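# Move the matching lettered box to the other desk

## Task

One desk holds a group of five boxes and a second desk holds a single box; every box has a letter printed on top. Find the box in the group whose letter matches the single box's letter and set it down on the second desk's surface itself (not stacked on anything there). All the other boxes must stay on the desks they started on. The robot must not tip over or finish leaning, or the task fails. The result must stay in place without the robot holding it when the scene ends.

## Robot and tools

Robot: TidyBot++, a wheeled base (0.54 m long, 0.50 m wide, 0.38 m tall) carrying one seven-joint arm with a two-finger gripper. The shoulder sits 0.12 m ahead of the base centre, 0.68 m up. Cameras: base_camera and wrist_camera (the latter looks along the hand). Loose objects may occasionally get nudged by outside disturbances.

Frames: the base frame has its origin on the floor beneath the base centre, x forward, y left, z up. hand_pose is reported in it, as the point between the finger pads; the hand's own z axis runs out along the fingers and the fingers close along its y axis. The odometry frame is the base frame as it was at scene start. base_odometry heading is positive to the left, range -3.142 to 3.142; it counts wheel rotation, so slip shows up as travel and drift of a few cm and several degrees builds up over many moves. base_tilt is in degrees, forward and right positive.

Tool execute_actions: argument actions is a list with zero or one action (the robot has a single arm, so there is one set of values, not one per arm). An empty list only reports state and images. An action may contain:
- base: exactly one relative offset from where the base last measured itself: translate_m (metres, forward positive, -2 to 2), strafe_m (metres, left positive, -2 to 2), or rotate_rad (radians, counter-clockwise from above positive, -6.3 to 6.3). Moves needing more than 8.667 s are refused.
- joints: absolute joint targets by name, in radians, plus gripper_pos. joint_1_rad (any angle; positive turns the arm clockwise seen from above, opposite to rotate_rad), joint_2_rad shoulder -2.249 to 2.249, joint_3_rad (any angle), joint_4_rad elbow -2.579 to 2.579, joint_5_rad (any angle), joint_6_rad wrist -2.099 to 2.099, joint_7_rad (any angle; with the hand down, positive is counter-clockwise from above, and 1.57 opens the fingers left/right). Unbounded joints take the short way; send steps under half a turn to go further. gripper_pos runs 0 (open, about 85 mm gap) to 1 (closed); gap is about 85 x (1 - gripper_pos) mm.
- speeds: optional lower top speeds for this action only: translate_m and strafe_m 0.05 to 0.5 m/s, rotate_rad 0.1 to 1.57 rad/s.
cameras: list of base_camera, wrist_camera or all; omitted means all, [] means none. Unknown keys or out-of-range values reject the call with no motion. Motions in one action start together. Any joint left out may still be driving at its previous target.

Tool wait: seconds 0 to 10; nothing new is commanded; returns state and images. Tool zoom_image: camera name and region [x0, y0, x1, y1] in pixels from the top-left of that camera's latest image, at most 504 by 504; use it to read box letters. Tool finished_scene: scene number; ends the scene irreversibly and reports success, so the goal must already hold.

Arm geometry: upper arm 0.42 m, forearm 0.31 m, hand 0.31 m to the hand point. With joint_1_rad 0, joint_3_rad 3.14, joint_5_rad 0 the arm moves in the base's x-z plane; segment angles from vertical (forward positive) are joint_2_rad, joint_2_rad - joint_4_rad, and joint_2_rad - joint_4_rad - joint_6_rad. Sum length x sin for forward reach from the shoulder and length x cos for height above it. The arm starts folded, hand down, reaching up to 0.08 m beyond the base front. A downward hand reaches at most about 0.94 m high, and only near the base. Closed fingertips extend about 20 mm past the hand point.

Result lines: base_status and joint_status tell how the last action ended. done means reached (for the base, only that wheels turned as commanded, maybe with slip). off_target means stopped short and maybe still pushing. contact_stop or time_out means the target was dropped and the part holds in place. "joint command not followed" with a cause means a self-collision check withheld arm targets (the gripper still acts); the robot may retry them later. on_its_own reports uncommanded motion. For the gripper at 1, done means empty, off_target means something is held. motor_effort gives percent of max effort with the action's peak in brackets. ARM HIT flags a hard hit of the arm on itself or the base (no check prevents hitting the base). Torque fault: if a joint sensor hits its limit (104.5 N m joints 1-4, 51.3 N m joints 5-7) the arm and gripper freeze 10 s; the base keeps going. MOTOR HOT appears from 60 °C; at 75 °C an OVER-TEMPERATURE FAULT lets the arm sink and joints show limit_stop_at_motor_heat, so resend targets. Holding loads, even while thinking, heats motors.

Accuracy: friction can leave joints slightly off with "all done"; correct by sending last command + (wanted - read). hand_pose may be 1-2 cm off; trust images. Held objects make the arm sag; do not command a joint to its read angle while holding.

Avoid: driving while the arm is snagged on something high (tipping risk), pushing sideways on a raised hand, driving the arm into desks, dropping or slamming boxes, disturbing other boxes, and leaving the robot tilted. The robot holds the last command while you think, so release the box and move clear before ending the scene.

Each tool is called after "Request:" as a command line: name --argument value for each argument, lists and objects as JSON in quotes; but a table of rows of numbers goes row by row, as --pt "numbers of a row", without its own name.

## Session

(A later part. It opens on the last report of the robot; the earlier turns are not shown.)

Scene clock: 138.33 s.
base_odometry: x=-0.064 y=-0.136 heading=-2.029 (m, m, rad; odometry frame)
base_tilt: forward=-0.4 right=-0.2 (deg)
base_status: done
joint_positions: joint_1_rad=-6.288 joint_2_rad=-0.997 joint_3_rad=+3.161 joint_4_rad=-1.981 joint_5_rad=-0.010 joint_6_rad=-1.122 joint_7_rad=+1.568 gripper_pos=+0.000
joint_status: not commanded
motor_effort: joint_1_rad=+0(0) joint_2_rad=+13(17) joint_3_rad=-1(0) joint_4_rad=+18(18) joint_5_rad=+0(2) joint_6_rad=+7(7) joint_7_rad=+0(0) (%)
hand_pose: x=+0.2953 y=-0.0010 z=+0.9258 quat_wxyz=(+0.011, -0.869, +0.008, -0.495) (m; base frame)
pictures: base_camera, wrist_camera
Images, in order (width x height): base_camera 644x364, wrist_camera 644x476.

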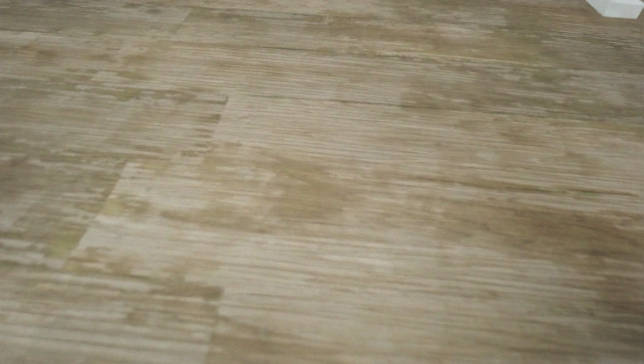

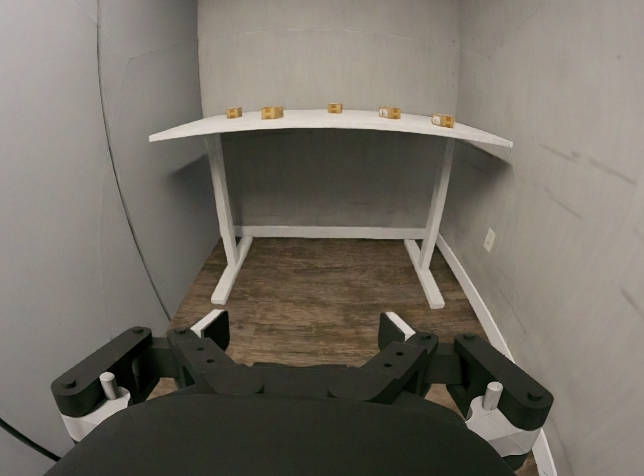

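Request:
execute_actions --actions '[{"base":{"rotate_rad":-0.04},"joints":{"joint_2_rad":-0.2,"joint_4_rad":-1.0,"joint_6_rad":-1.5}}]' --cameras '[]'

Request:
execute_actions --actions '[{"base":{"translate_m":0.65},"joints":{"joint_1_rad":-0.5}}]'

Scene clock: 156.93 s.
base_odometry: x=-0.064 y=-0.136 heading=-2.069 (m, m, rad; odometry frame)
base_tilt: forward=-0.4 right=-0.2 (deg)
base_status: done
joint_positions: joint_1_rad=-6.288 joint_2_rad=-0.209 joint_3_rad=+3.161 joint_4_rad=-1.025 joint_5_rad=-0.010 joint_6_rad=-1.473 joint_7_rad=+1.568 gripper_pos=+0.000
joint_status: all done
motor_effort: joint_1_rad=+0(1) joint_2_rad=-9(14) joint_3_rad=-1(0) joint_4_rad=+15(18) joint_5_rad=-1(2) joint_6_rad=+6(7) joint_7_rad=+0(0) (%)
hand_pose: x=+0.4954 y=-0.0028 z=+1.1042 quat_wxyz=(+0.004, -0.910, +0.007, -0.414) (m; base frame)
pictures: none
No camera images: the call's "cameras" was empty. Leave "cameras" out to get every camera's image.

Scene clock: 159.60 s.
base_odometry: x=-0.376 y=-0.706 heading=-2.070 (m, m, rad; odometry frame)
base_tilt: forward=-0.4 right=-0.2 (deg)
base_status: done
joint_positions: joint_1_rad=-6.771 joint_2_rad=-0.202 joint_3_rad=+3.161 joint_4_rad=-1.022 joint_5_rad=-0.010 joint_6_rad=-1.476 joint_7_rad=+1.568 gripper_pos=+0.000
joint_status: all done
motor_effort: joint_1_rad=+0(1) joint_2_rad=-10(13) joint_3_rad=-1(0) joint_4_rad=+15(16) joint_5_rad=-1(0) joint_6_rad=+6(6) joint_7_rad=+0(1) (%)
hand_pose: x=+0.4557 y=+0.1733 z=+1.1021 quat_wxyz=(+0.102, -0.887, -0.211, -0.398) (m; base frame)
pictures: base_camera, wrist_camera
Images, in order (width x height): base_camera 644x364, wrist_camera 644x476.

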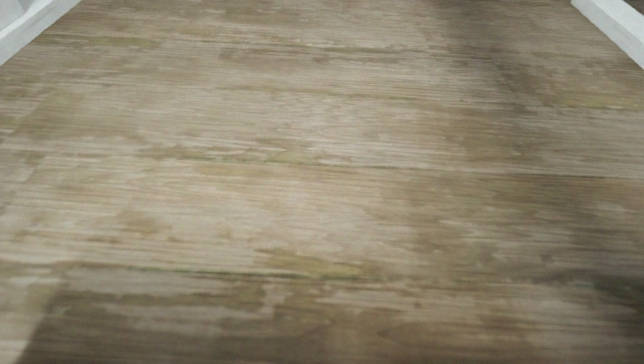

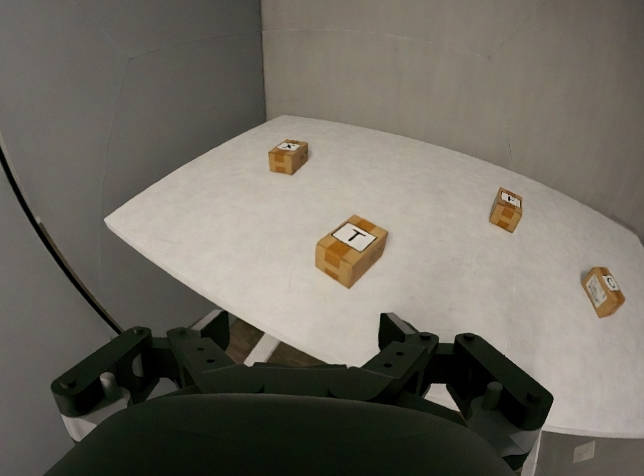

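Request:
zoom_image --camera "wrist_camera" --region '[240, 110, 540, 300]'

Region (240, 110, 540, 300) of wrist_camera's 644x476 image, scaled by 1.680; it fills the top 319 rows of this view, and the rest is white.

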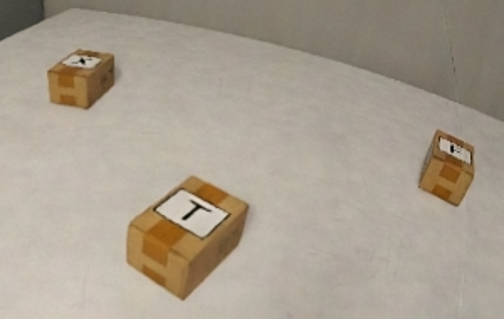

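Request:
execute_actions --actions '[{"base":{"strafe_m":0.33},"joints":{"joint_1_rad":0.0,"joint_2_rad":0.0,"joint_4_rad":-0.85,"joint_6_rad":-1.6}}]'

Scene clock: 172.57 s.
base_odometry: x=-0.086 y=-0.865 heading=-2.070 (m, m, rad; odometry frame)
base_tilt: forward=-0.4 right=-0.2 (deg)
base_status: done
joint_positions: joint_1_rad=-6.295 joint_2_rad=-0.007 joint_3_rad=+3.161 joint_4_rad=-0.876 joint_5_rad=-0.010 joint_6_rad=-1.573 joint_7_rad=+1.568 gripper_pos=+0.000
joint_status: all done
motor_effort: joint_1_rad=+0(1) joint_2_rad=-17(18) joint_3_rad=-1(3) joint_4_rad=+15(15) joint_5_rad=-1(2) joint_6_rad=+5(6) joint_7_rad=-1(0) (%)
hand_pose: x=+0.5566 y=+0.0011 z=+1.0675 quat_wxyz=(+0.004, -0.939, +0.003, -0.343) (m; base frame)
pictures: base_camera, wrist_camera
Images, in order (width x height): base_camera 644x364, wrist_camera 644x476.

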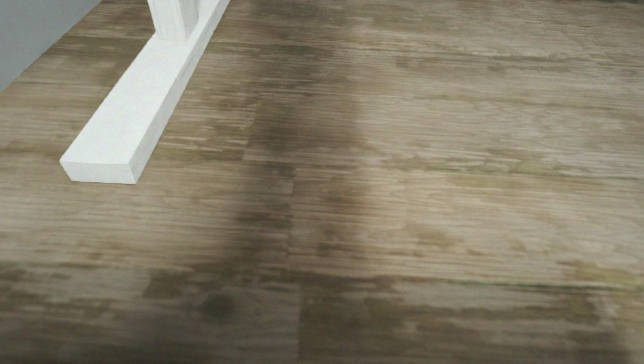

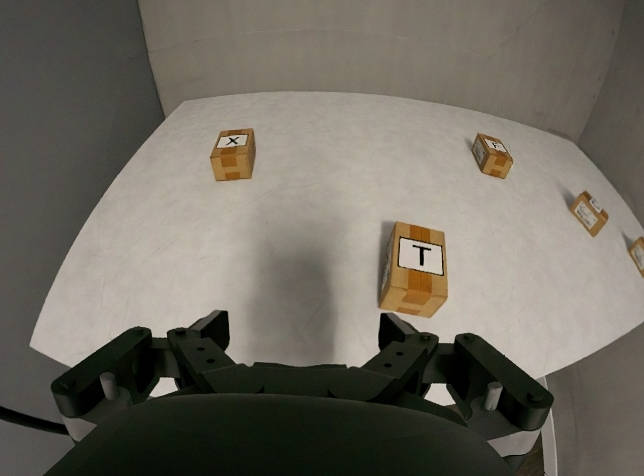

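Request:
execute_actions --actions '[{"base":{"strafe_m":0.13}}]' --cameras '[]'

Request:
execute_actions --actions '[{"base":{"translate_m":0.13}}]'

Scene clock: 195.23 s.
base_odometry: x=+0.028 y=-0.927 heading=-2.071 (m, m, rad; odometry frame)
base_tilt: forward=-0.4 right=-0.2 (deg)
base_status: done
joint_positions: joint_1_rad=-6.291 joint_2_rad=-0.007 joint_3_rad=+3.161 joint_4_rad=-0.876 joint_5_rad=-0.010 joint_6_rad=-1.573 joint_7_rad=+1.568 gripper_pos=+0.000
joint_status: not commanded
motor_effort: joint_1_rad=+0(2) joint_2_rad=-17(19) joint_3_rad=-1(1) joint_4_rad=+15(16) joint_5_rad=+0(1) joint_6_rad=+5(5) joint_7_rad=-1(0) (%)
hand_pose: x=+0.5566 y=-0.0007 z=+1.0676 quat_wxyz=(+0.003, -0.939, +0.005, -0.343) (m; base frame)
pictures: none
No camera images: the call's "cameras" was empty. Leave "cameras" out to get every camera's image.

Scene clock: 196.60 s.
base_odometry: x=-0.034 y=-1.042 heading=-2.070 (m, m, rad; odometry frame)
base_tilt: forward=-0.4 right=-0.2 (deg)
base_status: done
joint_positions: joint_1_rad=-6.291 joint_2_rad=+0.005 joint_3_rad=+3.161 joint_4_rad=-0.873 joint_5_rad=-0.010 joint_6_rad=-1.576 joint_7_rad=+1.568 gripper_pos=+0.000
joint_status: not commanded
motor_effort: joint_1_rad=+0(1) joint_2_rad=-17(21) joint_3_rad=-1(2) joint_4_rad=+16(16) joint_5_rad=-1(0) joint_6_rad=+5(6) joint_7_rad=+0(1) (%)
hand_pose: x=+0.5611 y=-0.0007 z=+1.0627 quat_wxyz=(+0.003, -0.941, +0.005, -0.337) (m; base frame)
pictures: base_camera, wrist_camera
Images, in order (width x height): base_camera 644x364, wrist_camera 644x476.

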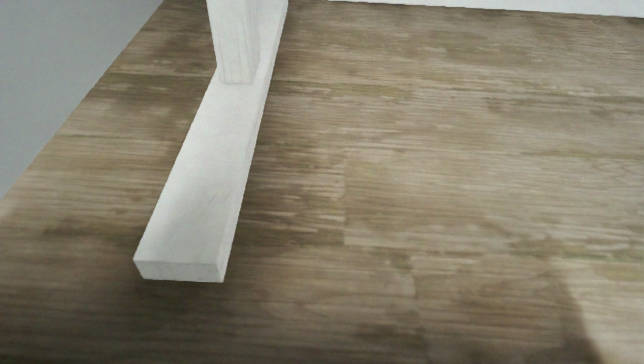

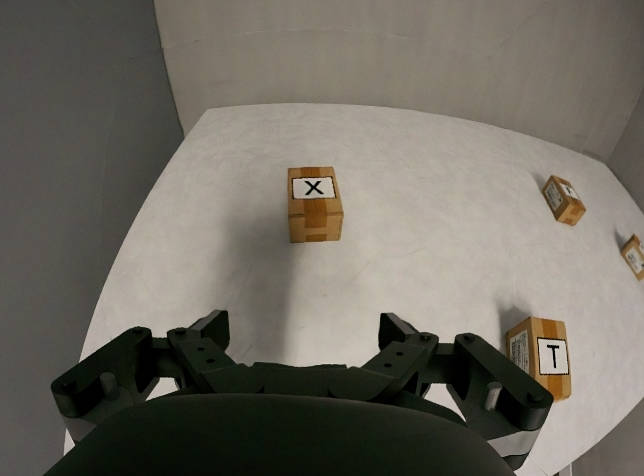

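Request:
execute_actions --actions '[{"joints":{"joint_1_rad":0.0,"joint_2_rad":0.0,"joint_4_rad":-1.33,"joint_6_rad":-0.85}}]'

Scene clock: 205.23 s.
base_odometry: x=-0.034 y=-1.042 heading=-2.070 (m, m, rad; odometry frame)
base_tilt: forward=-0.4 right=-0.2 (deg)
base_status: not commanded
joint_positions: joint_1_rad=-6.291 joint_2_rad=+0.004 joint_3_rad=+3.161 joint_4_rad=-1.309 joint_5_rad=-0.010 joint_6_rad=-0.875 joint_7_rad=+1.568 gripper_pos=+0.000
joint_status: all done
motor_effort: joint_1_rad=+0(0) joint_2_rad=-21(23) joint_3_rad=-1(1) joint_4_rad=+19(20) joint_5_rad=+0(1) joint_6_rad=+6(7) joint_7_rad=-1(0) (%)
hand_pose: x=+0.6790 y=-0.0028 z=+1.0026 quat_wxyz=(+0.003, -0.888, +0.008, -0.459) (m; base frame)
pictures: base_camera, wrist_camera
Images, in order (width x height): base_camera 644x364, wrist_camera 644x476.

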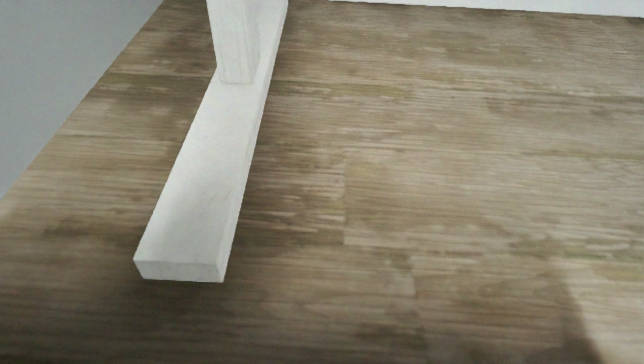

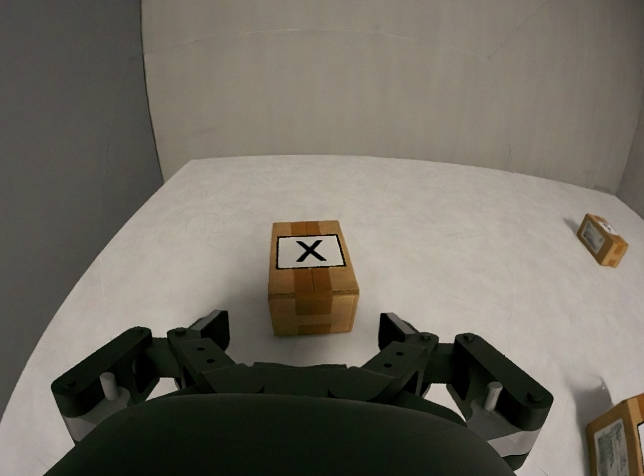

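Request:
execute_actions --actions '[{"joints":{"joint_2_rad":0.21,"joint_4_rad":-1.125,"joint_6_rad":-0.80}}]'

Scene clock: 217.63 s.
base_odometry: x=-0.034 y=-1.042 heading=-2.070 (m, m, rad; odometry frame)
base_tilt: forward=-0.4 right=-0.2 (deg)
base_status: not commanded
joint_positions: joint_1_rad=-6.291 joint_2_rad=+0.206 joint_3_rad=+3.161 joint_4_rad=-1.145 joint_5_rad=-0.010 joint_6_rad=-0.821 joint_7_rad=+1.568 gripper_pos=+0.000
joint_status: all done
motor_effort: joint_1_rad=+0(1) joint_2_rad=-29(32) joint_3_rad=-1(2) joint_4_rad=+19(19) joint_5_rad=+0(1) joint_6_rad=+6(6) joint_7_rad=-1(1) (%)
hand_pose: x=+0.7688 y=-0.0025 z=+0.9861 quat_wxyz=(+0.001, -0.885, +0.007, -0.466) (m; base frame)
pictures: base_camera, wrist_camera
Images, in order (width x height): base_camera 644x364, wrist_camera 644x476.

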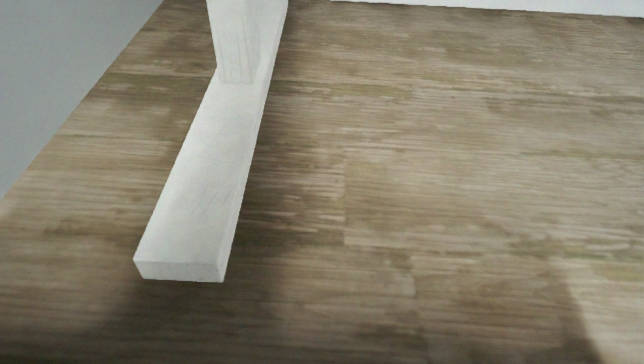

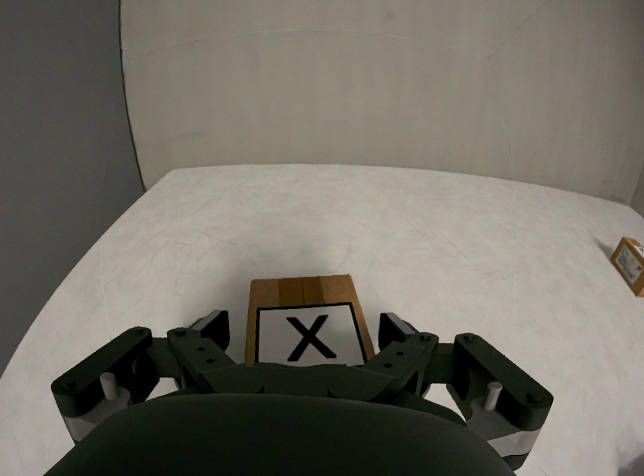

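Request:
execute_actions --actions '[{"joints":{"joint_2_rad":0.25}}]'

Scene clock: 223.13 s.
base_odometry: x=-0.034 y=-1.042 heading=-2.070 (m, m, rad; odometry frame)
base_tilt: forward=-0.4 right=-0.2 (deg)
base_status: not commanded
joint_positions: joint_1_rad=-6.291 joint_2_rad=+0.218 joint_3_rad=+3.161 joint_4_rad=-1.136 joint_5_rad=-0.010 joint_6_rad=-0.817 joint_7_rad=+1.568 gripper_pos=+0.000
joint_status: all done
motor_effort: joint_1_rad=+0(1) joint_2_rad=-26(29) joint_3_rad=-1(2) joint_4_rad=+17(19) joint_5_rad=-2(2) joint_6_rad=+5(7) joint_7_rad=+0(1) (%)
hand_pose: x=+0.7741 y=-0.0024 z=+0.9841 quat_wxyz=(+0.001, -0.885, +0.007, -0.466) (m; base frame)
pictures: base_camera, wrist_camera
Images, in order (width x height): base_camera 644x364, wrist_camera 644x476.

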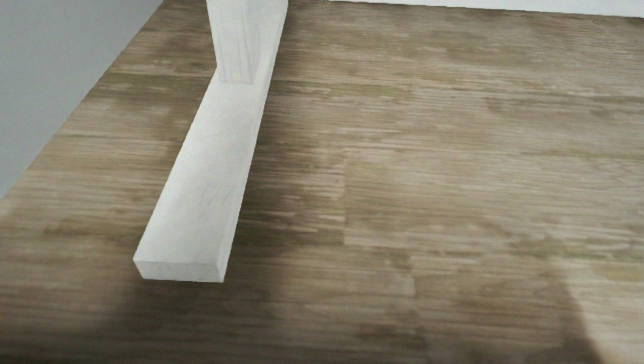

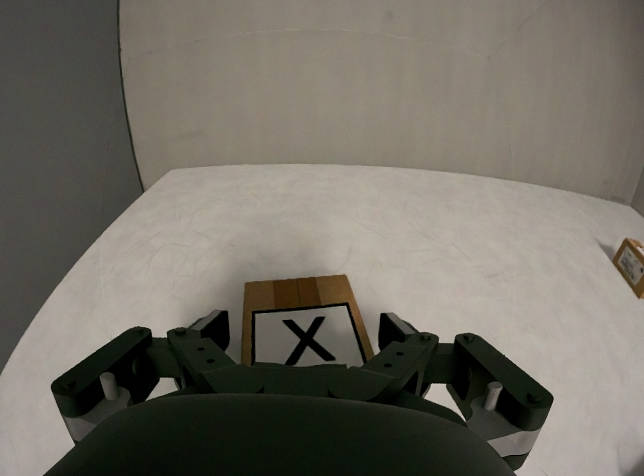

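Request:
execute_actions --actions '[{"joints":{"joint_2_rad":0.215,"gripper_pos":1.0}}]'

Scene clock: 227.77 s.
base_odometry: x=-0.034 y=-1.042 heading=-2.070 (m, m, rad; odometry frame)
base_tilt: forward=-0.4 right=-0.2 (deg)
base_status: not commanded
joint_positions: joint_1_rad=-6.291 joint_2_rad=+0.213 joint_3_rad=+3.161 joint_4_rad=-1.135 joint_5_rad=-0.010 joint_6_rad=-0.815 joint_7_rad=+1.568 gripper_pos=+0.349
joint_status: gripper_pos off_target (ended at +0.349, target +1.000); the others done
motor_effort: joint_1_rad=+0(1) joint_2_rad=-28(31) joint_3_rad=-1(2) joint_4_rad=+19(21) joint_5_rad=+0(1) joint_6_rad=+6(8) joint_7_rad=+0(1) (%)
hand_pose: x=+0.7732 y=-0.0025 z=+0.9887 quat_wxyz=(+0.001, -0.883, +0.007, -0.470) (m; base frame)
pictures: base_camera, wrist_camera
Images, in order (width x height): base_camera 644x364, wrist_camera 644x476.

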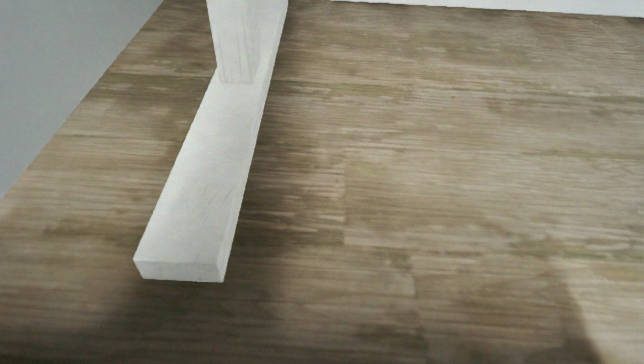

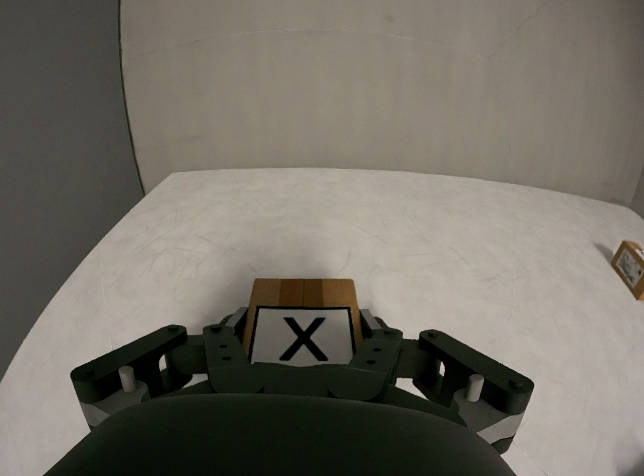

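Gripped at about 57 mm. Lifting to test the hold.

Request:
execute_actions --actions '[{"joints":{"joint_2_rad":0.05,"joint_4_rad":-1.125,"joint_6_rad":-0.80},"speeds":{}}]'

action 0: "speeds" must be an object that gives a speed for at least one key that is commanded beside it, as in {"translate_m": 0.5}; or leave "speeds" out

Request:
execute_actions --actions '[{"joints":{"joint_2_rad":0.05,"joint_4_rad":-1.125,"joint_6_rad":-0.80}}]'

Scene clock: 235.50 s.
base_odometry: x=-0.034 y=-1.042 heading=-2.070 (m, m, rad; odometry frame)
base_tilt: forward=-0.4 right=-0.2 (deg)
base_status: not commanded
joint_positions: joint_1_rad=-6.291 joint_2_rad=+0.049 joint_3_rad=+3.161 joint_4_rad=-1.135 joint_5_rad=-0.010 joint_6_rad=-0.815 joint_7_rad=+1.568 gripper_pos=+0.349
joint_status: all done
motor_effort: joint_1_rad=+0(0) joint_2_rad=-24(34) joint_3_rad=-1(1) joint_4_rad=+20(22) joint_5_rad=+0(1) joint_6_rad=+8(8) joint_7_rad=+0(0) (%)
hand_pose: x=+0.7143 y=-0.0029 z=+1.0913 quat_wxyz=(+0.002, -0.841, +0.007, -0.541) (m; base frame)
pictures: base_camera, wrist_camera
Images, in order (width x height): base_camera 644x364, wrist_camera 644x476.

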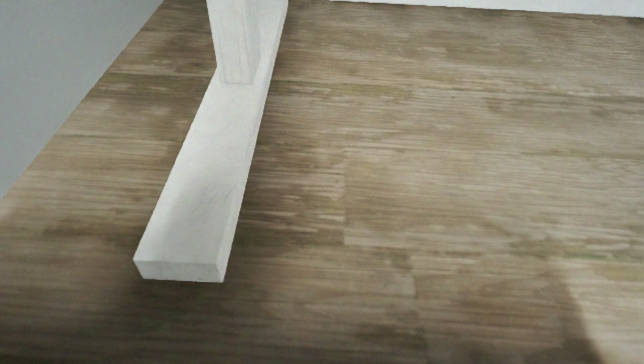

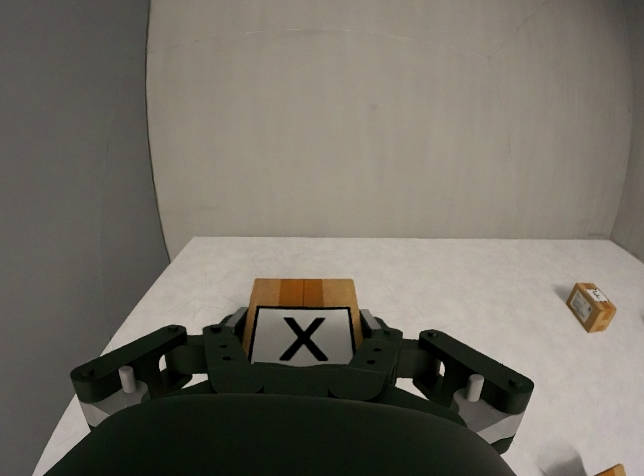

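Request:
execute_actions --actions '[{"base":{"translate_m":-0.78},"joints":{"joint_2_rad":-0.4,"joint_4_rad":-1.5,"joint_6_rad":-0.9}}]' --cameras '[]'

Request:
execute_actions --actions '[{"base":{"strafe_m":-0.46}}]' --cameras '[]'

Request:
execute_actions --actions '[{"base":{"rotate_rad":0.04}}]' --cameras '[]'

Request:
execute_actions --actions '[{"base":{"translate_m":-1.25},"joints":{"joint_2_rad":-0.9,"joint_4_rad":-2.0,"joint_6_rad":-0.9}}]'

Scene clock: 246.10 s.
base_odometry: x=+0.340 y=-0.357 heading=-2.071 (m, m, rad; odometry frame)
base_tilt: forward=-0.4 right=-0.2 (deg)
base_status: done
joint_positions: joint_1_rad=-6.290 joint_2_rad=-0.394 joint_3_rad=+3.161 joint_4_rad=-1.482 joint_5_rad=-0.010 joint_6_rad=-0.882 joint_7_rad=+1.568 gripper_pos=+0.349
joint_status: all done
motor_effort: joint_1_rad=+0(2) joint_2_rad=-6(29) joint_3_rad=-1(5) joint_4_rad=+20(20) joint_5_rad=+0(1) joint_6_rad=+8(8) joint_7_rad=-1(0) (%)
hand_pose: x=+0.5231 y=-0.0041 z=+1.0949 quat_wxyz=(+0.006, -0.834, +0.009, -0.552) (m; base frame)
pictures: none
No camera images: the call's "cameras" was empty. Leave "cameras" out to get every camera's image.

Scene clock: 248.37 s.
base_odometry: x=-0.063 y=-0.136 heading=-2.071 (m, m, rad; odometry frame)
base_tilt: forward=-0.4 right=-0.2 (deg)
base_status: done
joint_positions: joint_1_rad=-6.290 joint_2_rad=-0.394 joint_3_rad=+3.162 joint_4_rad=-1.483 joint_5_rad=-0.010 joint_6_rad=-0.882 joint_7_rad=+1.568 gripper_pos=+0.349
joint_status: not commanded
motor_effort: joint_1_rad=+0(1) joint_2_rad=-6(7) joint_3_rad=-1(2) joint_4_rad=+20(20) joint_5_rad=+0(2) joint_6_rad=+8(8) joint_7_rad=+0(0) (%)
hand_pose: x=+0.5231 y=-0.0046 z=+1.0947 quat_wxyz=(+0.006, -0.834, +0.009, -0.552) (m; base frame)
pictures: none
No camera images: the call's "cameras" was empty. Leave "cameras" out to get every camera's image.

Scene clock: 248.97 s.
base_odometry: x=-0.064 y=-0.136 heading=-2.031 (m, m, rad; odometry frame)
base_tilt: forward=-0.4 right=-0.2 (deg)
base_status: done
joint_positions: joint_1_rad=-6.290 joint_2_rad=-0.394 joint_3_rad=+3.162 joint_4_rad=-1.483 joint_5_rad=-0.010 joint_6_rad=-0.882 joint_7_rad=+1.568 gripper_pos=+0.349
joint_status: not commanded
motor_effort: joint_1_rad=+0(2) joint_2_rad=-7(9) joint_3_rad=-1(2) joint_4_rad=+19(21) joint_5_rad=+0(1) joint_6_rad=+8(8) joint_7_rad=+0(0) (%)
hand_pose: x=+0.5231 y=-0.0045 z=+1.0947 quat_wxyz=(+0.006, -0.834, +0.009, -0.552) (m; base frame)
pictures: none
No camera images: the call's "cameras" was empty. Leave "cameras" out to get every camera's image.

Scene clock: 252.83 s.
base_odometry: x=+0.492 y=+0.984 heading=-2.031 (m, m, rad; odometry frame)
base_tilt: forward=-0.4 right=-0.2 (deg)
base_status: done
joint_positions: joint_1_rad=-6.290 joint_2_rad=-0.895 joint_3_rad=+3.162 joint_4_rad=-1.983 joint_5_rad=-0.010 joint_6_rad=-0.883 joint_7_rad=+1.568 gripper_pos=+0.349
joint_status: all done
motor_effort: joint_1_rad=+0(1) joint_2_rad=+8(12) joint_3_rad=-1(2) joint_4_rad=+20(21) joint_5_rad=-1(1) joint_6_rad=+8(8) joint_7_rad=+0(0) (%)
hand_pose: x=+0.3560 y=-0.0023 z=+0.9697 quat_wxyz=(+0.011, -0.834, +0.009, -0.552) (m; base frame)
pictures: base_camera, wrist_camera
Images, in order (width x height): base_camera 644x364, wrist_camera 644x476.

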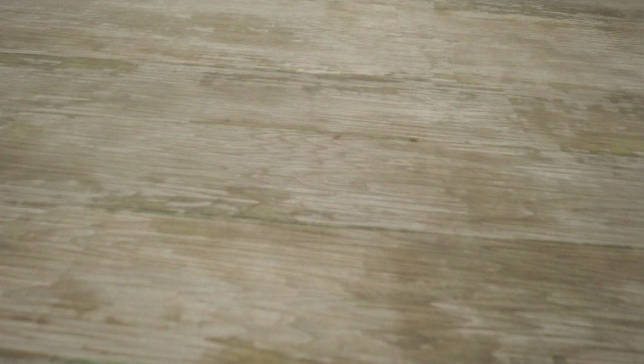

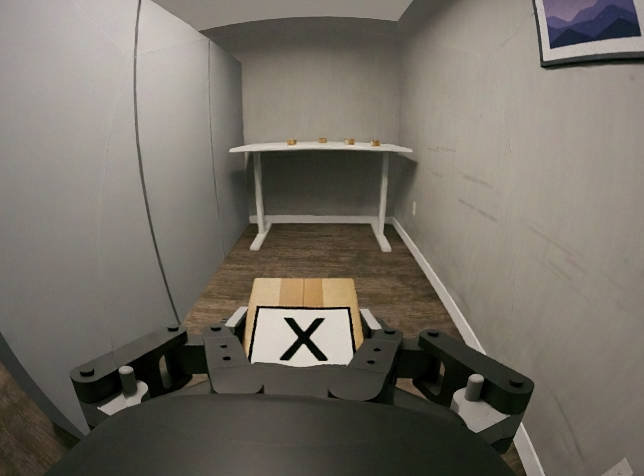

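Request:
execute_actions --actions '[{"base":{"translate_m":-0.05}}]' --cameras '[]'

Request:
execute_actions --actions '[{"base":{"rotate_rad":1.54}}]'

Scene clock: 258.47 s.
base_odometry: x=+0.514 y=+1.029 heading=-2.031 (m, m, rad; odometry frame)
base_tilt: forward=-0.4 right=-0.2 (deg)
base_status: done
joint_positions: joint_1_rad=-6.290 joint_2_rad=-0.900 joint_3_rad=+3.162 joint_4_rad=-1.983 joint_5_rad=-0.010 joint_6_rad=-0.884 joint_7_rad=+1.568 gripper_pos=+0.349
joint_status: not commanded
motor_effort: joint_1_rad=+0(0) joint_2_rad=+9(11) joint_3_rad=+0(0) joint_4_rad=+20(20) joint_5_rad=-1(1) joint_6_rad=+8(8) joint_7_rad=+0(1) (%)
hand_pose: x=+0.3545 y=-0.0023 z=+0.9707 quat_wxyz=(+0.011, -0.832, +0.009, -0.554) (m; base frame)
pictures: none
No camera images: the call's "cameras" was empty. Leave "cameras" out to get every camera's image.

Scene clock: 260.73 s.
base_odometry: x=+0.514 y=+1.029 heading=-0.492 (m, m, rad; odometry frame)
base_tilt: forward=-0.4 right=-0.2 (deg)
base_status: done
joint_positions: joint_1_rad=-6.290 joint_2_rad=-0.900 joint_3_rad=+3.162 joint_4_rad=-1.983 joint_5_rad=-0.010 joint_6_rad=-0.884 joint_7_rad=+1.568 gripper_pos=+0.349
joint_status: not commanded
motor_effort: joint_1_rad=+0(0) joint_2_rad=+9(9) joint_3_rad=+0(2) joint_4_rad=+20(20) joint_5_rad=-1(1) joint_6_rad=+8(7) joint_7_rad=+0(0) (%)
hand_pose: x=+0.3545 y=-0.0023 z=+0.9707 quat_wxyz=(+0.011, -0.832, +0.009, -0.554) (m; base frame)
pictures: base_camera, wrist_camera
Images, in order (width x height): base_camera 644x364, wrist_camera 644x476.

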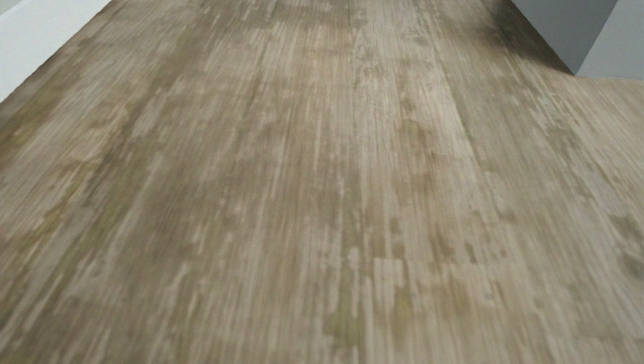

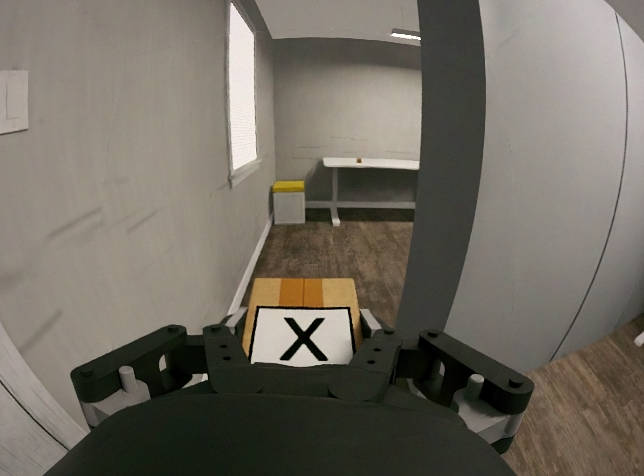

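Request:
execute_actions --actions '[{"base":{"translate_m":1.95}}]' --cameras '["base_camera"]'

Request:
execute_actions --actions '[{"base":{"strafe_m":-0.75},"joints":{"joint_2_rad":-0.4,"joint_4_rad":-1.5,"joint_6_rad":-0.4}}]'

Scene clock: 270.63 s.
base_odometry: x=+2.234 y=+0.110 heading=-0.491 (m, m, rad; odometry frame)
base_tilt: forward=-0.4 right=-0.2 (deg)
base_status: done
joint_positions: joint_1_rad=-6.290 joint_2_rad=-0.899 joint_3_rad=+3.162 joint_4_rad=-1.984 joint_5_rad=-0.010 joint_6_rad=-0.884 joint_7_rad=+1.568 gripper_pos=+0.349
joint_status: not commanded
motor_effort: joint_1_rad=+0(0) joint_2_rad=+9(13) joint_3_rad=+0(0) joint_4_rad=+20(20) joint_5_rad=-2(0) joint_6_rad=+8(9) joint_7_rad=+0(0) (%)
hand_pose: x=+0.3547 y=-0.0023 z=+0.9697 quat_wxyz=(+0.011, -0.833, +0.009, -0.553) (m; base frame)
pictures: base_camera
Images, in order (width x height): base_camera 644x364.

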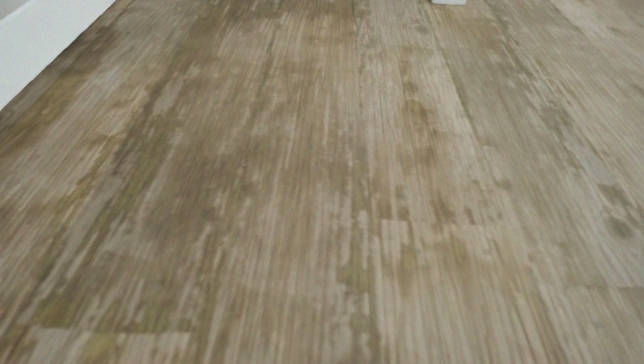

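Scene clock: 273.50 s.
base_odometry: x=+1.881 y=-0.552 heading=-0.491 (m, m, rad; odometry frame)
base_tilt: forward=-0.4 right=-0.2 (deg)
base_status: done
joint_positions: joint_1_rad=-6.290 joint_2_rad=-0.401 joint_3_rad=+3.162 joint_4_rad=-1.530 joint_5_rad=-0.010 joint_6_rad=-0.429 joint_7_rad=+1.568 gripper_pos=+0.349
joint_status: all done
motor_effort: joint_1_rad=+1(1) joint_2_rad=-7(10) joint_3_rad=-1(2) joint_4_rad=+20(21) joint_5_rad=+0(0) joint_6_rad=+9(9) joint_7_rad=+0(0) (%)
hand_pose: x=+0.5502 y=-0.0069 z=+1.2081 quat_wxyz=(+0.004, -0.702, +0.010, -0.712) (m; base frame)
pictures: base_camera, wrist_camera
Images, in order (width x height): base_camera 644x364, wrist_camera 644x476.

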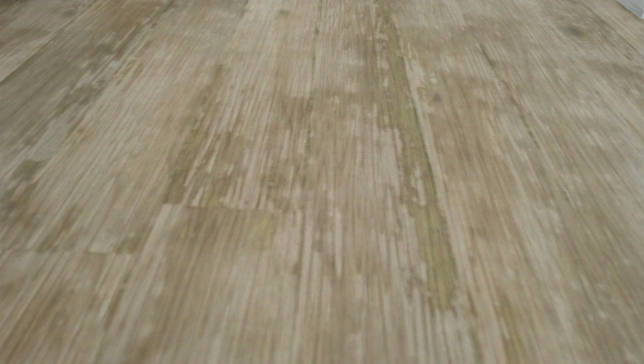

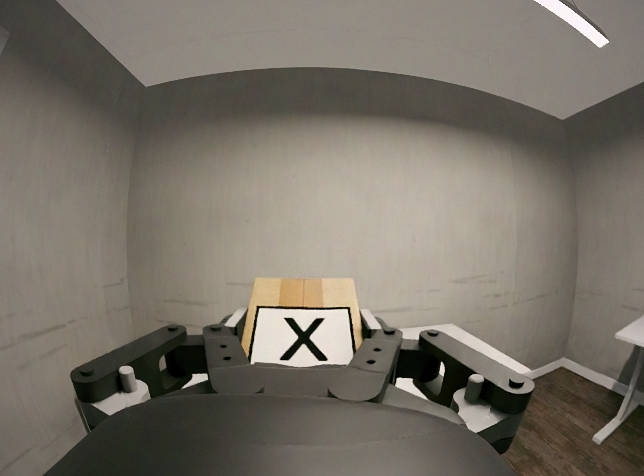

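Request:
execute_actions --actions '[{"base":{"translate_m":0.58},"joints":{"joint_2_rad":0.13,"joint_4_rad":-1.66,"joint_6_rad":-0.36}}]'

Scene clock: 286.97 s.
base_odometry: x=+2.392 y=-0.825 heading=-0.491 (m, m, rad; odometry frame)
base_tilt: forward=-0.4 right=-0.2 (deg)
base_status: done
joint_positions: joint_1_rad=-6.290 joint_2_rad=+0.148 joint_3_rad=+3.162 joint_4_rad=-1.648 joint_5_rad=-0.010 joint_6_rad=-0.387 joint_7_rad=+1.568 gripper_pos=+0.349
joint_status: all done
motor_effort: joint_1_rad=+0(0) joint_2_rad=-28(35) joint_3_rad=-1(0) joint_4_rad=+20(23) joint_5_rad=-1(1) joint_6_rad=+7(8) joint_7_rad=+0(0) (%)
hand_pose: x=+0.7425 y=-0.0055 z=+0.8488 quat_wxyz=(+0.000, -0.887, +0.010, -0.461) (m; base frame)
pictures: base_camera, wrist_camera
Images, in order (width x height): base_camera 644x364, wrist_camera 644x476.

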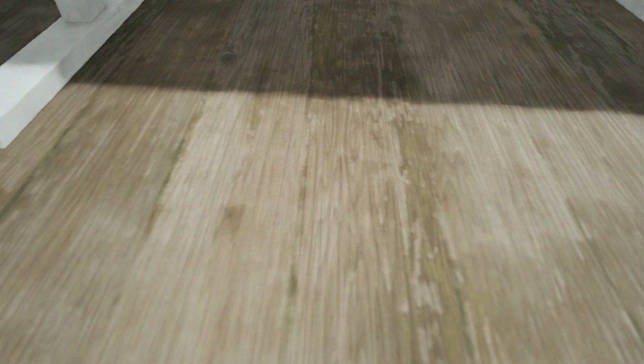

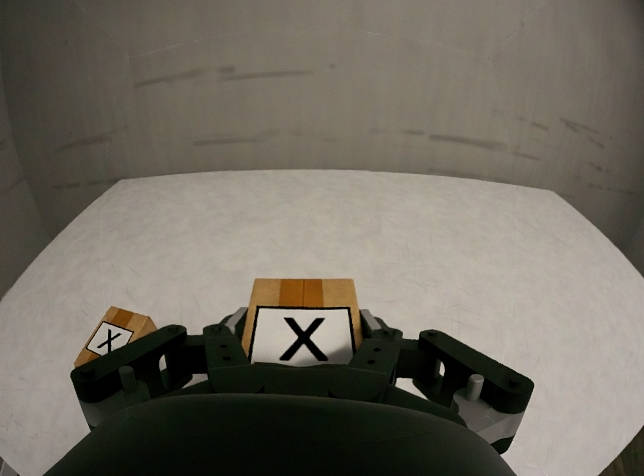

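Request:
execute_actions --actions '[{"joints":{"joint_1_rad":0.18}}]' --cameras '[]'

Request:
execute_actions --actions '[{"joints":{"joint_2_rad":0.19}}]'

Scene clock: 292.30 s.
base_odometry: x=+2.392 y=-0.825 heading=-0.491 (m, m, rad; odometry frame)
base_tilt: forward=-0.4 right=-0.2 (deg)
base_status: not commanded
joint_positions: joint_1_rad=-6.105 joint_2_rad=+0.148 joint_3_rad=+3.162 joint_4_rad=-1.648 joint_5_rad=-0.010 joint_6_rad=-0.387 joint_7_rad=+1.568 gripper_pos=+0.349
joint_status: all done
motor_effort: joint_1_rad=+0(2) joint_2_rad=-28(28) joint_3_rad=-1(3) joint_4_rad=+21(21) joint_5_rad=+0(1) joint_6_rad=+7(7) joint_7_rad=+0(0) (%)
hand_pose: x=+0.7309 y=-0.1200 z=+0.8488 quat_wxyz=(-0.043, -0.883, +0.092, -0.459) (m; base frame)
pictures: none
No camera images: the call's "cameras" was empty. Leave "cameras" out to get every camera's image.

Scene clock: 293.17 s.
base_odometry: x=+2.392 y=-0.825 heading=-0.491 (m, m, rad; odometry frame)
base_tilt: forward=-0.4 right=-0.2 (deg)
base_status: not commanded
joint_positions: joint_1_rad=-6.105 joint_2_rad=+0.188 joint_3_rad=+3.162 joint_4_rad=-1.648 joint_5_rad=-0.010 joint_6_rad=-0.387 joint_7_rad=+1.568 gripper_pos=+0.349
joint_status: all done
motor_effort: joint_1_rad=+0(0) joint_2_rad=-29(31) joint_3_rad=-1(1) joint_4_rad=+20(21) joint_5_rad=+0(1) joint_6_rad=+7(7) joint_7_rad=+0(0) (%)
hand_pose: x=+0.7370 y=-0.1211 z=+0.8236 quat_wxyz=(-0.041, -0.892, +0.093, -0.441) (m; base frame)
pictures: base_camera, wrist_camera
Images, in order (width x height): base_camera 644x364, wrist_camera 644x476.

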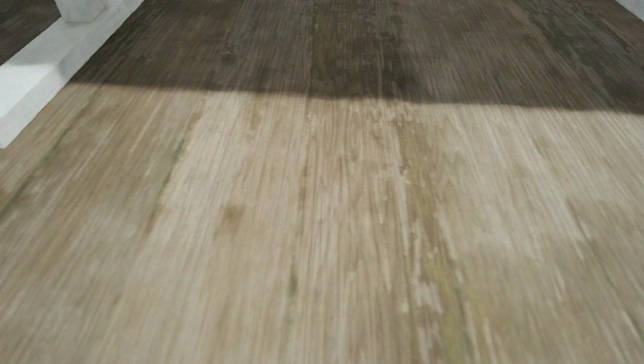

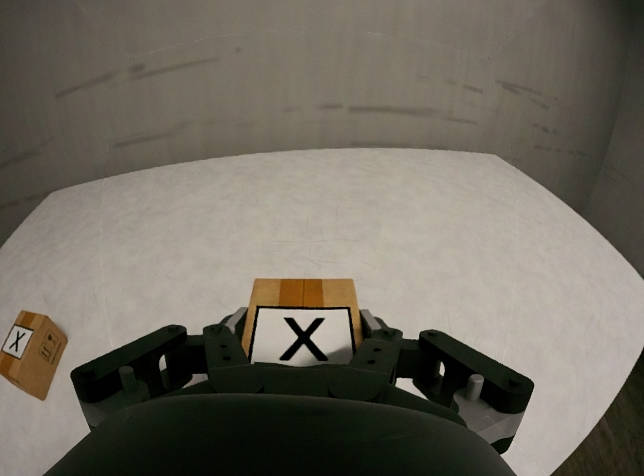

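Request:
execute_actions --actions '[{"joints":{"joint_2_rad":0.245,"joint_6_rad":-0.33}}]'

Scene clock: 298.83 s.
base_odometry: x=+2.392 y=-0.825 heading=-0.491 (m, m, rad; odometry frame)
base_tilt: forward=-0.4 right=-0.2 (deg)
base_status: not commanded
joint_positions: joint_1_rad=-6.105 joint_2_rad=+0.244 joint_3_rad=+3.162 joint_4_rad=-1.648 joint_5_rad=-0.010 joint_6_rad=-0.360 joint_7_rad=+1.568 gripper_pos=+0.349
joint_status: all done
motor_effort: joint_1_rad=+0(0) joint_2_rad=-31(33) joint_3_rad=+0(1) joint_4_rad=+20(21) joint_5_rad=+0(1) joint_6_rad=+7(6) joint_7_rad=+0(0) (%)
hand_pose: x=+0.7490 y=-0.1234 z=+0.7952 quat_wxyz=(-0.041, -0.898, +0.093, -0.429) (m; base frame)
pictures: base_camera, wrist_camera
Images, in order (width x height): base_camera 644x364, wrist_camera 644x476.

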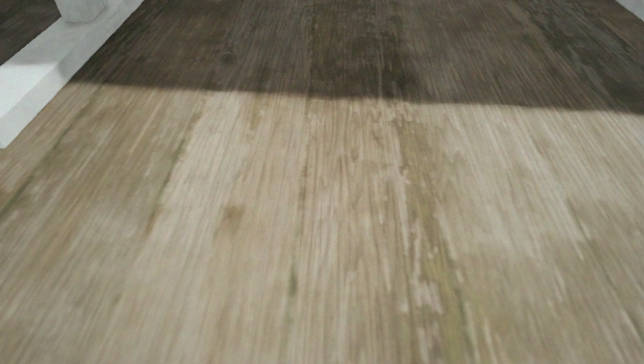

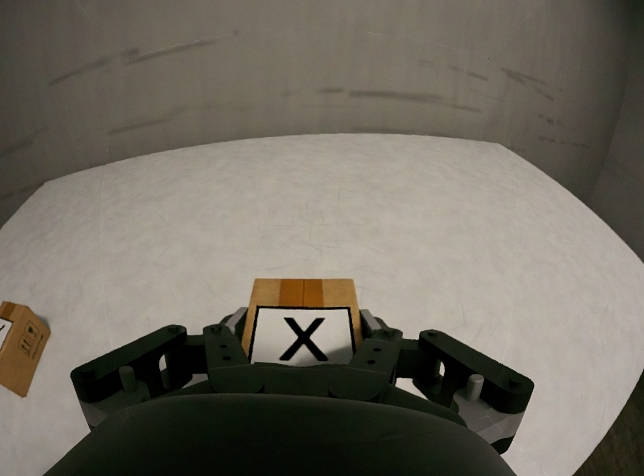

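Request:
execute_actions --actions '[{"joints":{"joint_2_rad":0.275}}]' --cameras '["wrist_camera"]'

Scene clock: 303.00 s.
base_odometry: x=+2.392 y=-0.825 heading=-0.491 (m, m, rad; odometry frame)
base_tilt: forward=-0.4 right=-0.2 (deg)
base_status: not commanded
joint_positions: joint_1_rad=-6.105 joint_2_rad=+0.269 joint_3_rad=+3.162 joint_4_rad=-1.648 joint_5_rad=-0.010 joint_6_rad=-0.360 joint_7_rad=+1.568 gripper_pos=+0.349
joint_status: all done
motor_effort: joint_1_rad=+0(0) joint_2_rad=-32(33) joint_3_rad=-1(1) joint_4_rad=+20(20) joint_5_rad=-1(0) joint_6_rad=+6(6) joint_7_rad=-1(0) (%)
hand_pose: x=+0.7517 y=-0.1239 z=+0.7786 quat_wxyz=(-0.040, -0.903, +0.093, -0.417) (m; base frame)
pictures: wrist_camera
Images, in order (width x height): wrist_camera 644x476.

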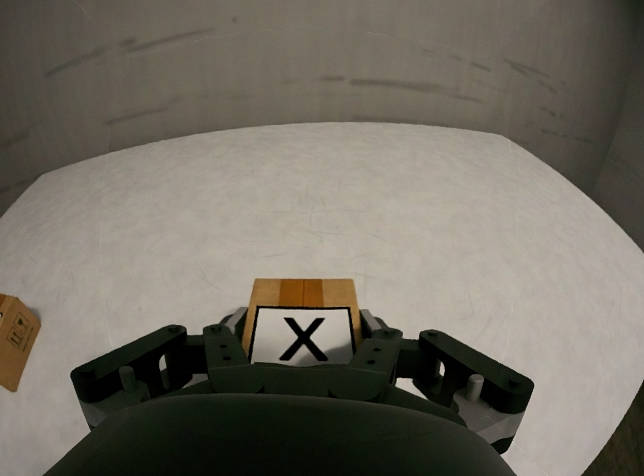

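Request:
execute_actions --actions '[{"joints":{"joint_2_rad":0.305}}]' --cameras '["wrist_camera"]'

Scene clock: 305.93 s.
base_odometry: x=+2.392 y=-0.825 heading=-0.491 (m, m, rad; odometry frame)
base_tilt: forward=-0.4 right=-0.2 (deg)
base_status: not commanded
joint_positions: joint_1_rad=-6.105 joint_2_rad=+0.296 joint_3_rad=+3.162 joint_4_rad=-1.648 joint_5_rad=-0.010 joint_6_rad=-0.356 joint_7_rad=+1.568 gripper_pos=+0.349
joint_status: all done
motor_effort: joint_1_rad=+0(0) joint_2_rad=-32(33) joint_3_rad=+0(1) joint_4_rad=+19(20) joint_5_rad=-1(0) joint_6_rad=+6(7) joint_7_rad=+0(0) (%)
hand_pose: x=+0.7548 y=-0.1245 z=+0.7626 quat_wxyz=(-0.039, -0.908, +0.094, -0.407) (m; base frame)
pictures: wrist_camera
Images, in order (width x height): wrist_camera 644x476.

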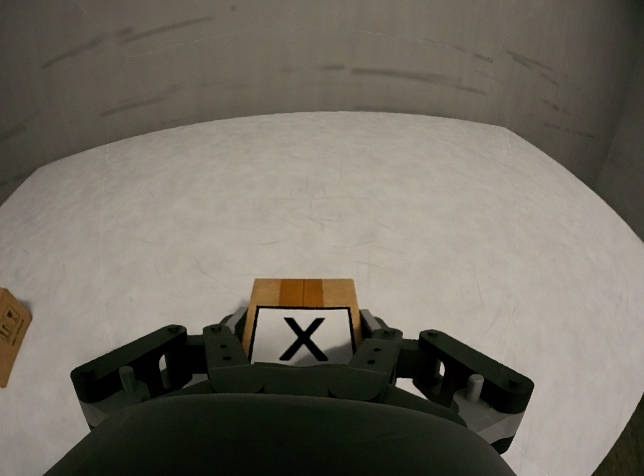

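Request:
execute_actions --actions '[{"joints":{"gripper_pos":0.0}}]' --cameras '["wrist_camera"]'

Request:
execute_actions --actions '[{"joints":{"joint_2_rad":0.0}}]' --cameras '["wrist_camera"]'

Scene clock: 309.90 s.
base_odometry: x=+2.392 y=-0.825 heading=-0.491 (m, m, rad; odometry frame)
base_tilt: forward=-0.4 right=-0.2 (deg)
base_status: not commanded
joint_positions: joint_1_rad=-6.105 joint_2_rad=+0.296 joint_3_rad=+3.162 joint_4_rad=-1.648 joint_5_rad=-0.010 joint_6_rad=-0.356 joint_7_rad=+1.568 gripper_pos=+0.000
joint_status: all done
motor_effort: joint_1_rad=+0(0) joint_2_rad=-31(32) joint_3_rad=-1(1) joint_4_rad=+19(19) joint_5_rad=-1(0) joint_6_rad=+6(6) joint_7_rad=+0(0) (%)
hand_pose: x=+0.7548 y=-0.1245 z=+0.7626 quat_wxyz=(-0.039, -0.908, +0.094, -0.407) (m; base frame)
pictures: wrist_camera
Images, in order (width x height): wrist_camera 644x476.

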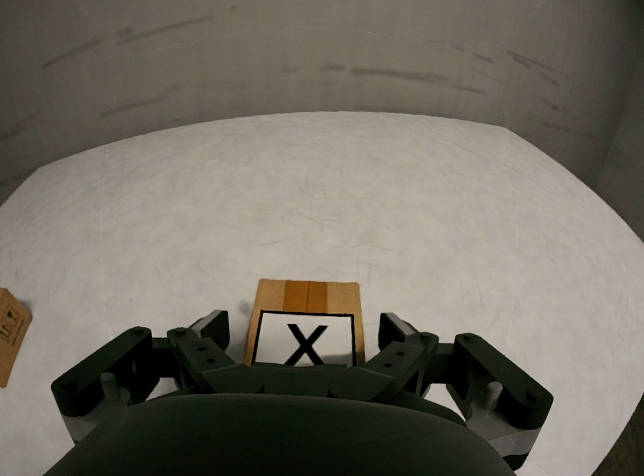

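Scene clock: 311.47 s.
base_odometry: x=+2.392 y=-0.825 heading=-0.491 (m, m, rad; odometry frame)
base_tilt: forward=-0.4 right=-0.2 (deg)
base_status: not commanded
joint_positions: joint_1_rad=-6.105 joint_2_rad=-0.004 joint_3_rad=+3.162 joint_4_rad=-1.648 joint_5_rad=-0.010 joint_6_rad=-0.354 joint_7_rad=+1.568 gripper_pos=+0.000
joint_status: all done
motor_effort: joint_1_rad=+0(0) joint_2_rad=-23(34) joint_3_rad=+0(1) joint_4_rad=+21(21) joint_5_rad=+0(1) joint_6_rad=+7(8) joint_7_rad=+0(0) (%)
hand_pose: x=+0.7031 y=-0.1152 z=+0.9510 quat_wxyz=(-0.049, -0.836, +0.088, -0.539) (m; base frame)
pictures: wrist_camera
Images, in order (width x height): wrist_camera 644x476.

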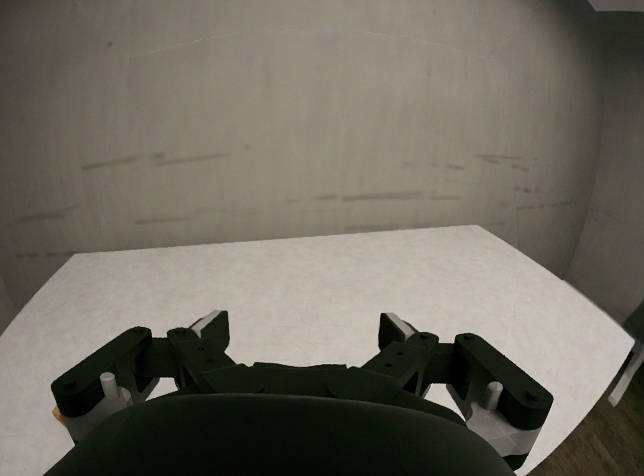

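Checking the placement from above.

Request:
execute_actions --actions '[{"joints":{"joint_2_rad":-0.1,"joint_4_rad":-1.1,"joint_6_rad":-1.6}}]' --cameras '["wrist_camera"]'

Scene clock: 315.13 s.
base_odometry: x=+2.392 y=-0.825 heading=-0.491 (m, m, rad; odometry frame)
base_tilt: forward=-0.4 right=-0.2 (deg)
base_status: not commanded
joint_positions: joint_1_rad=-6.105 joint_2_rad=-0.093 joint_3_rad=+3.162 joint_4_rad=-1.120 joint_5_rad=-0.010 joint_6_rad=-1.579 joint_7_rad=+1.568 gripper_pos=+0.000
joint_status: all done
motor_effort: joint_1_rad=+0(0) joint_2_rad=-14(22) joint_3_rad=-1(1) joint_4_rad=+16(20) joint_5_rad=-1(1) joint_6_rad=+3(7) joint_7_rad=+0(1) (%)
hand_pose: x=+0.5013 y=-0.0731 z=+0.9954 quat_wxyz=(-0.020, -0.960, +0.096, -0.264) (m; base frame)
pictures: wrist_camera
Images, in order (width x height): wrist_camera 644x476.

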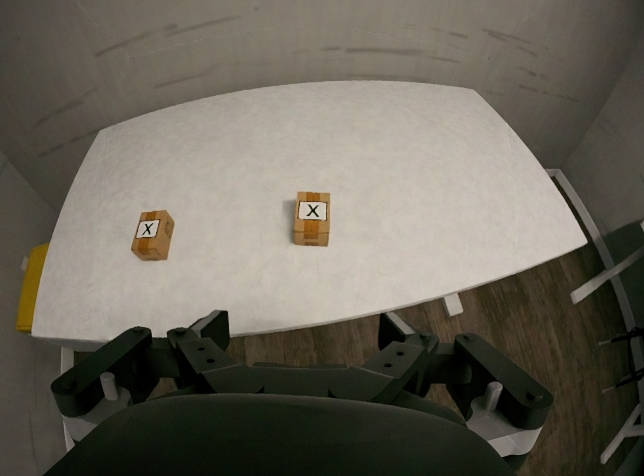

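Request:
finished_scene --scene 1

The scene is finished: the task was done.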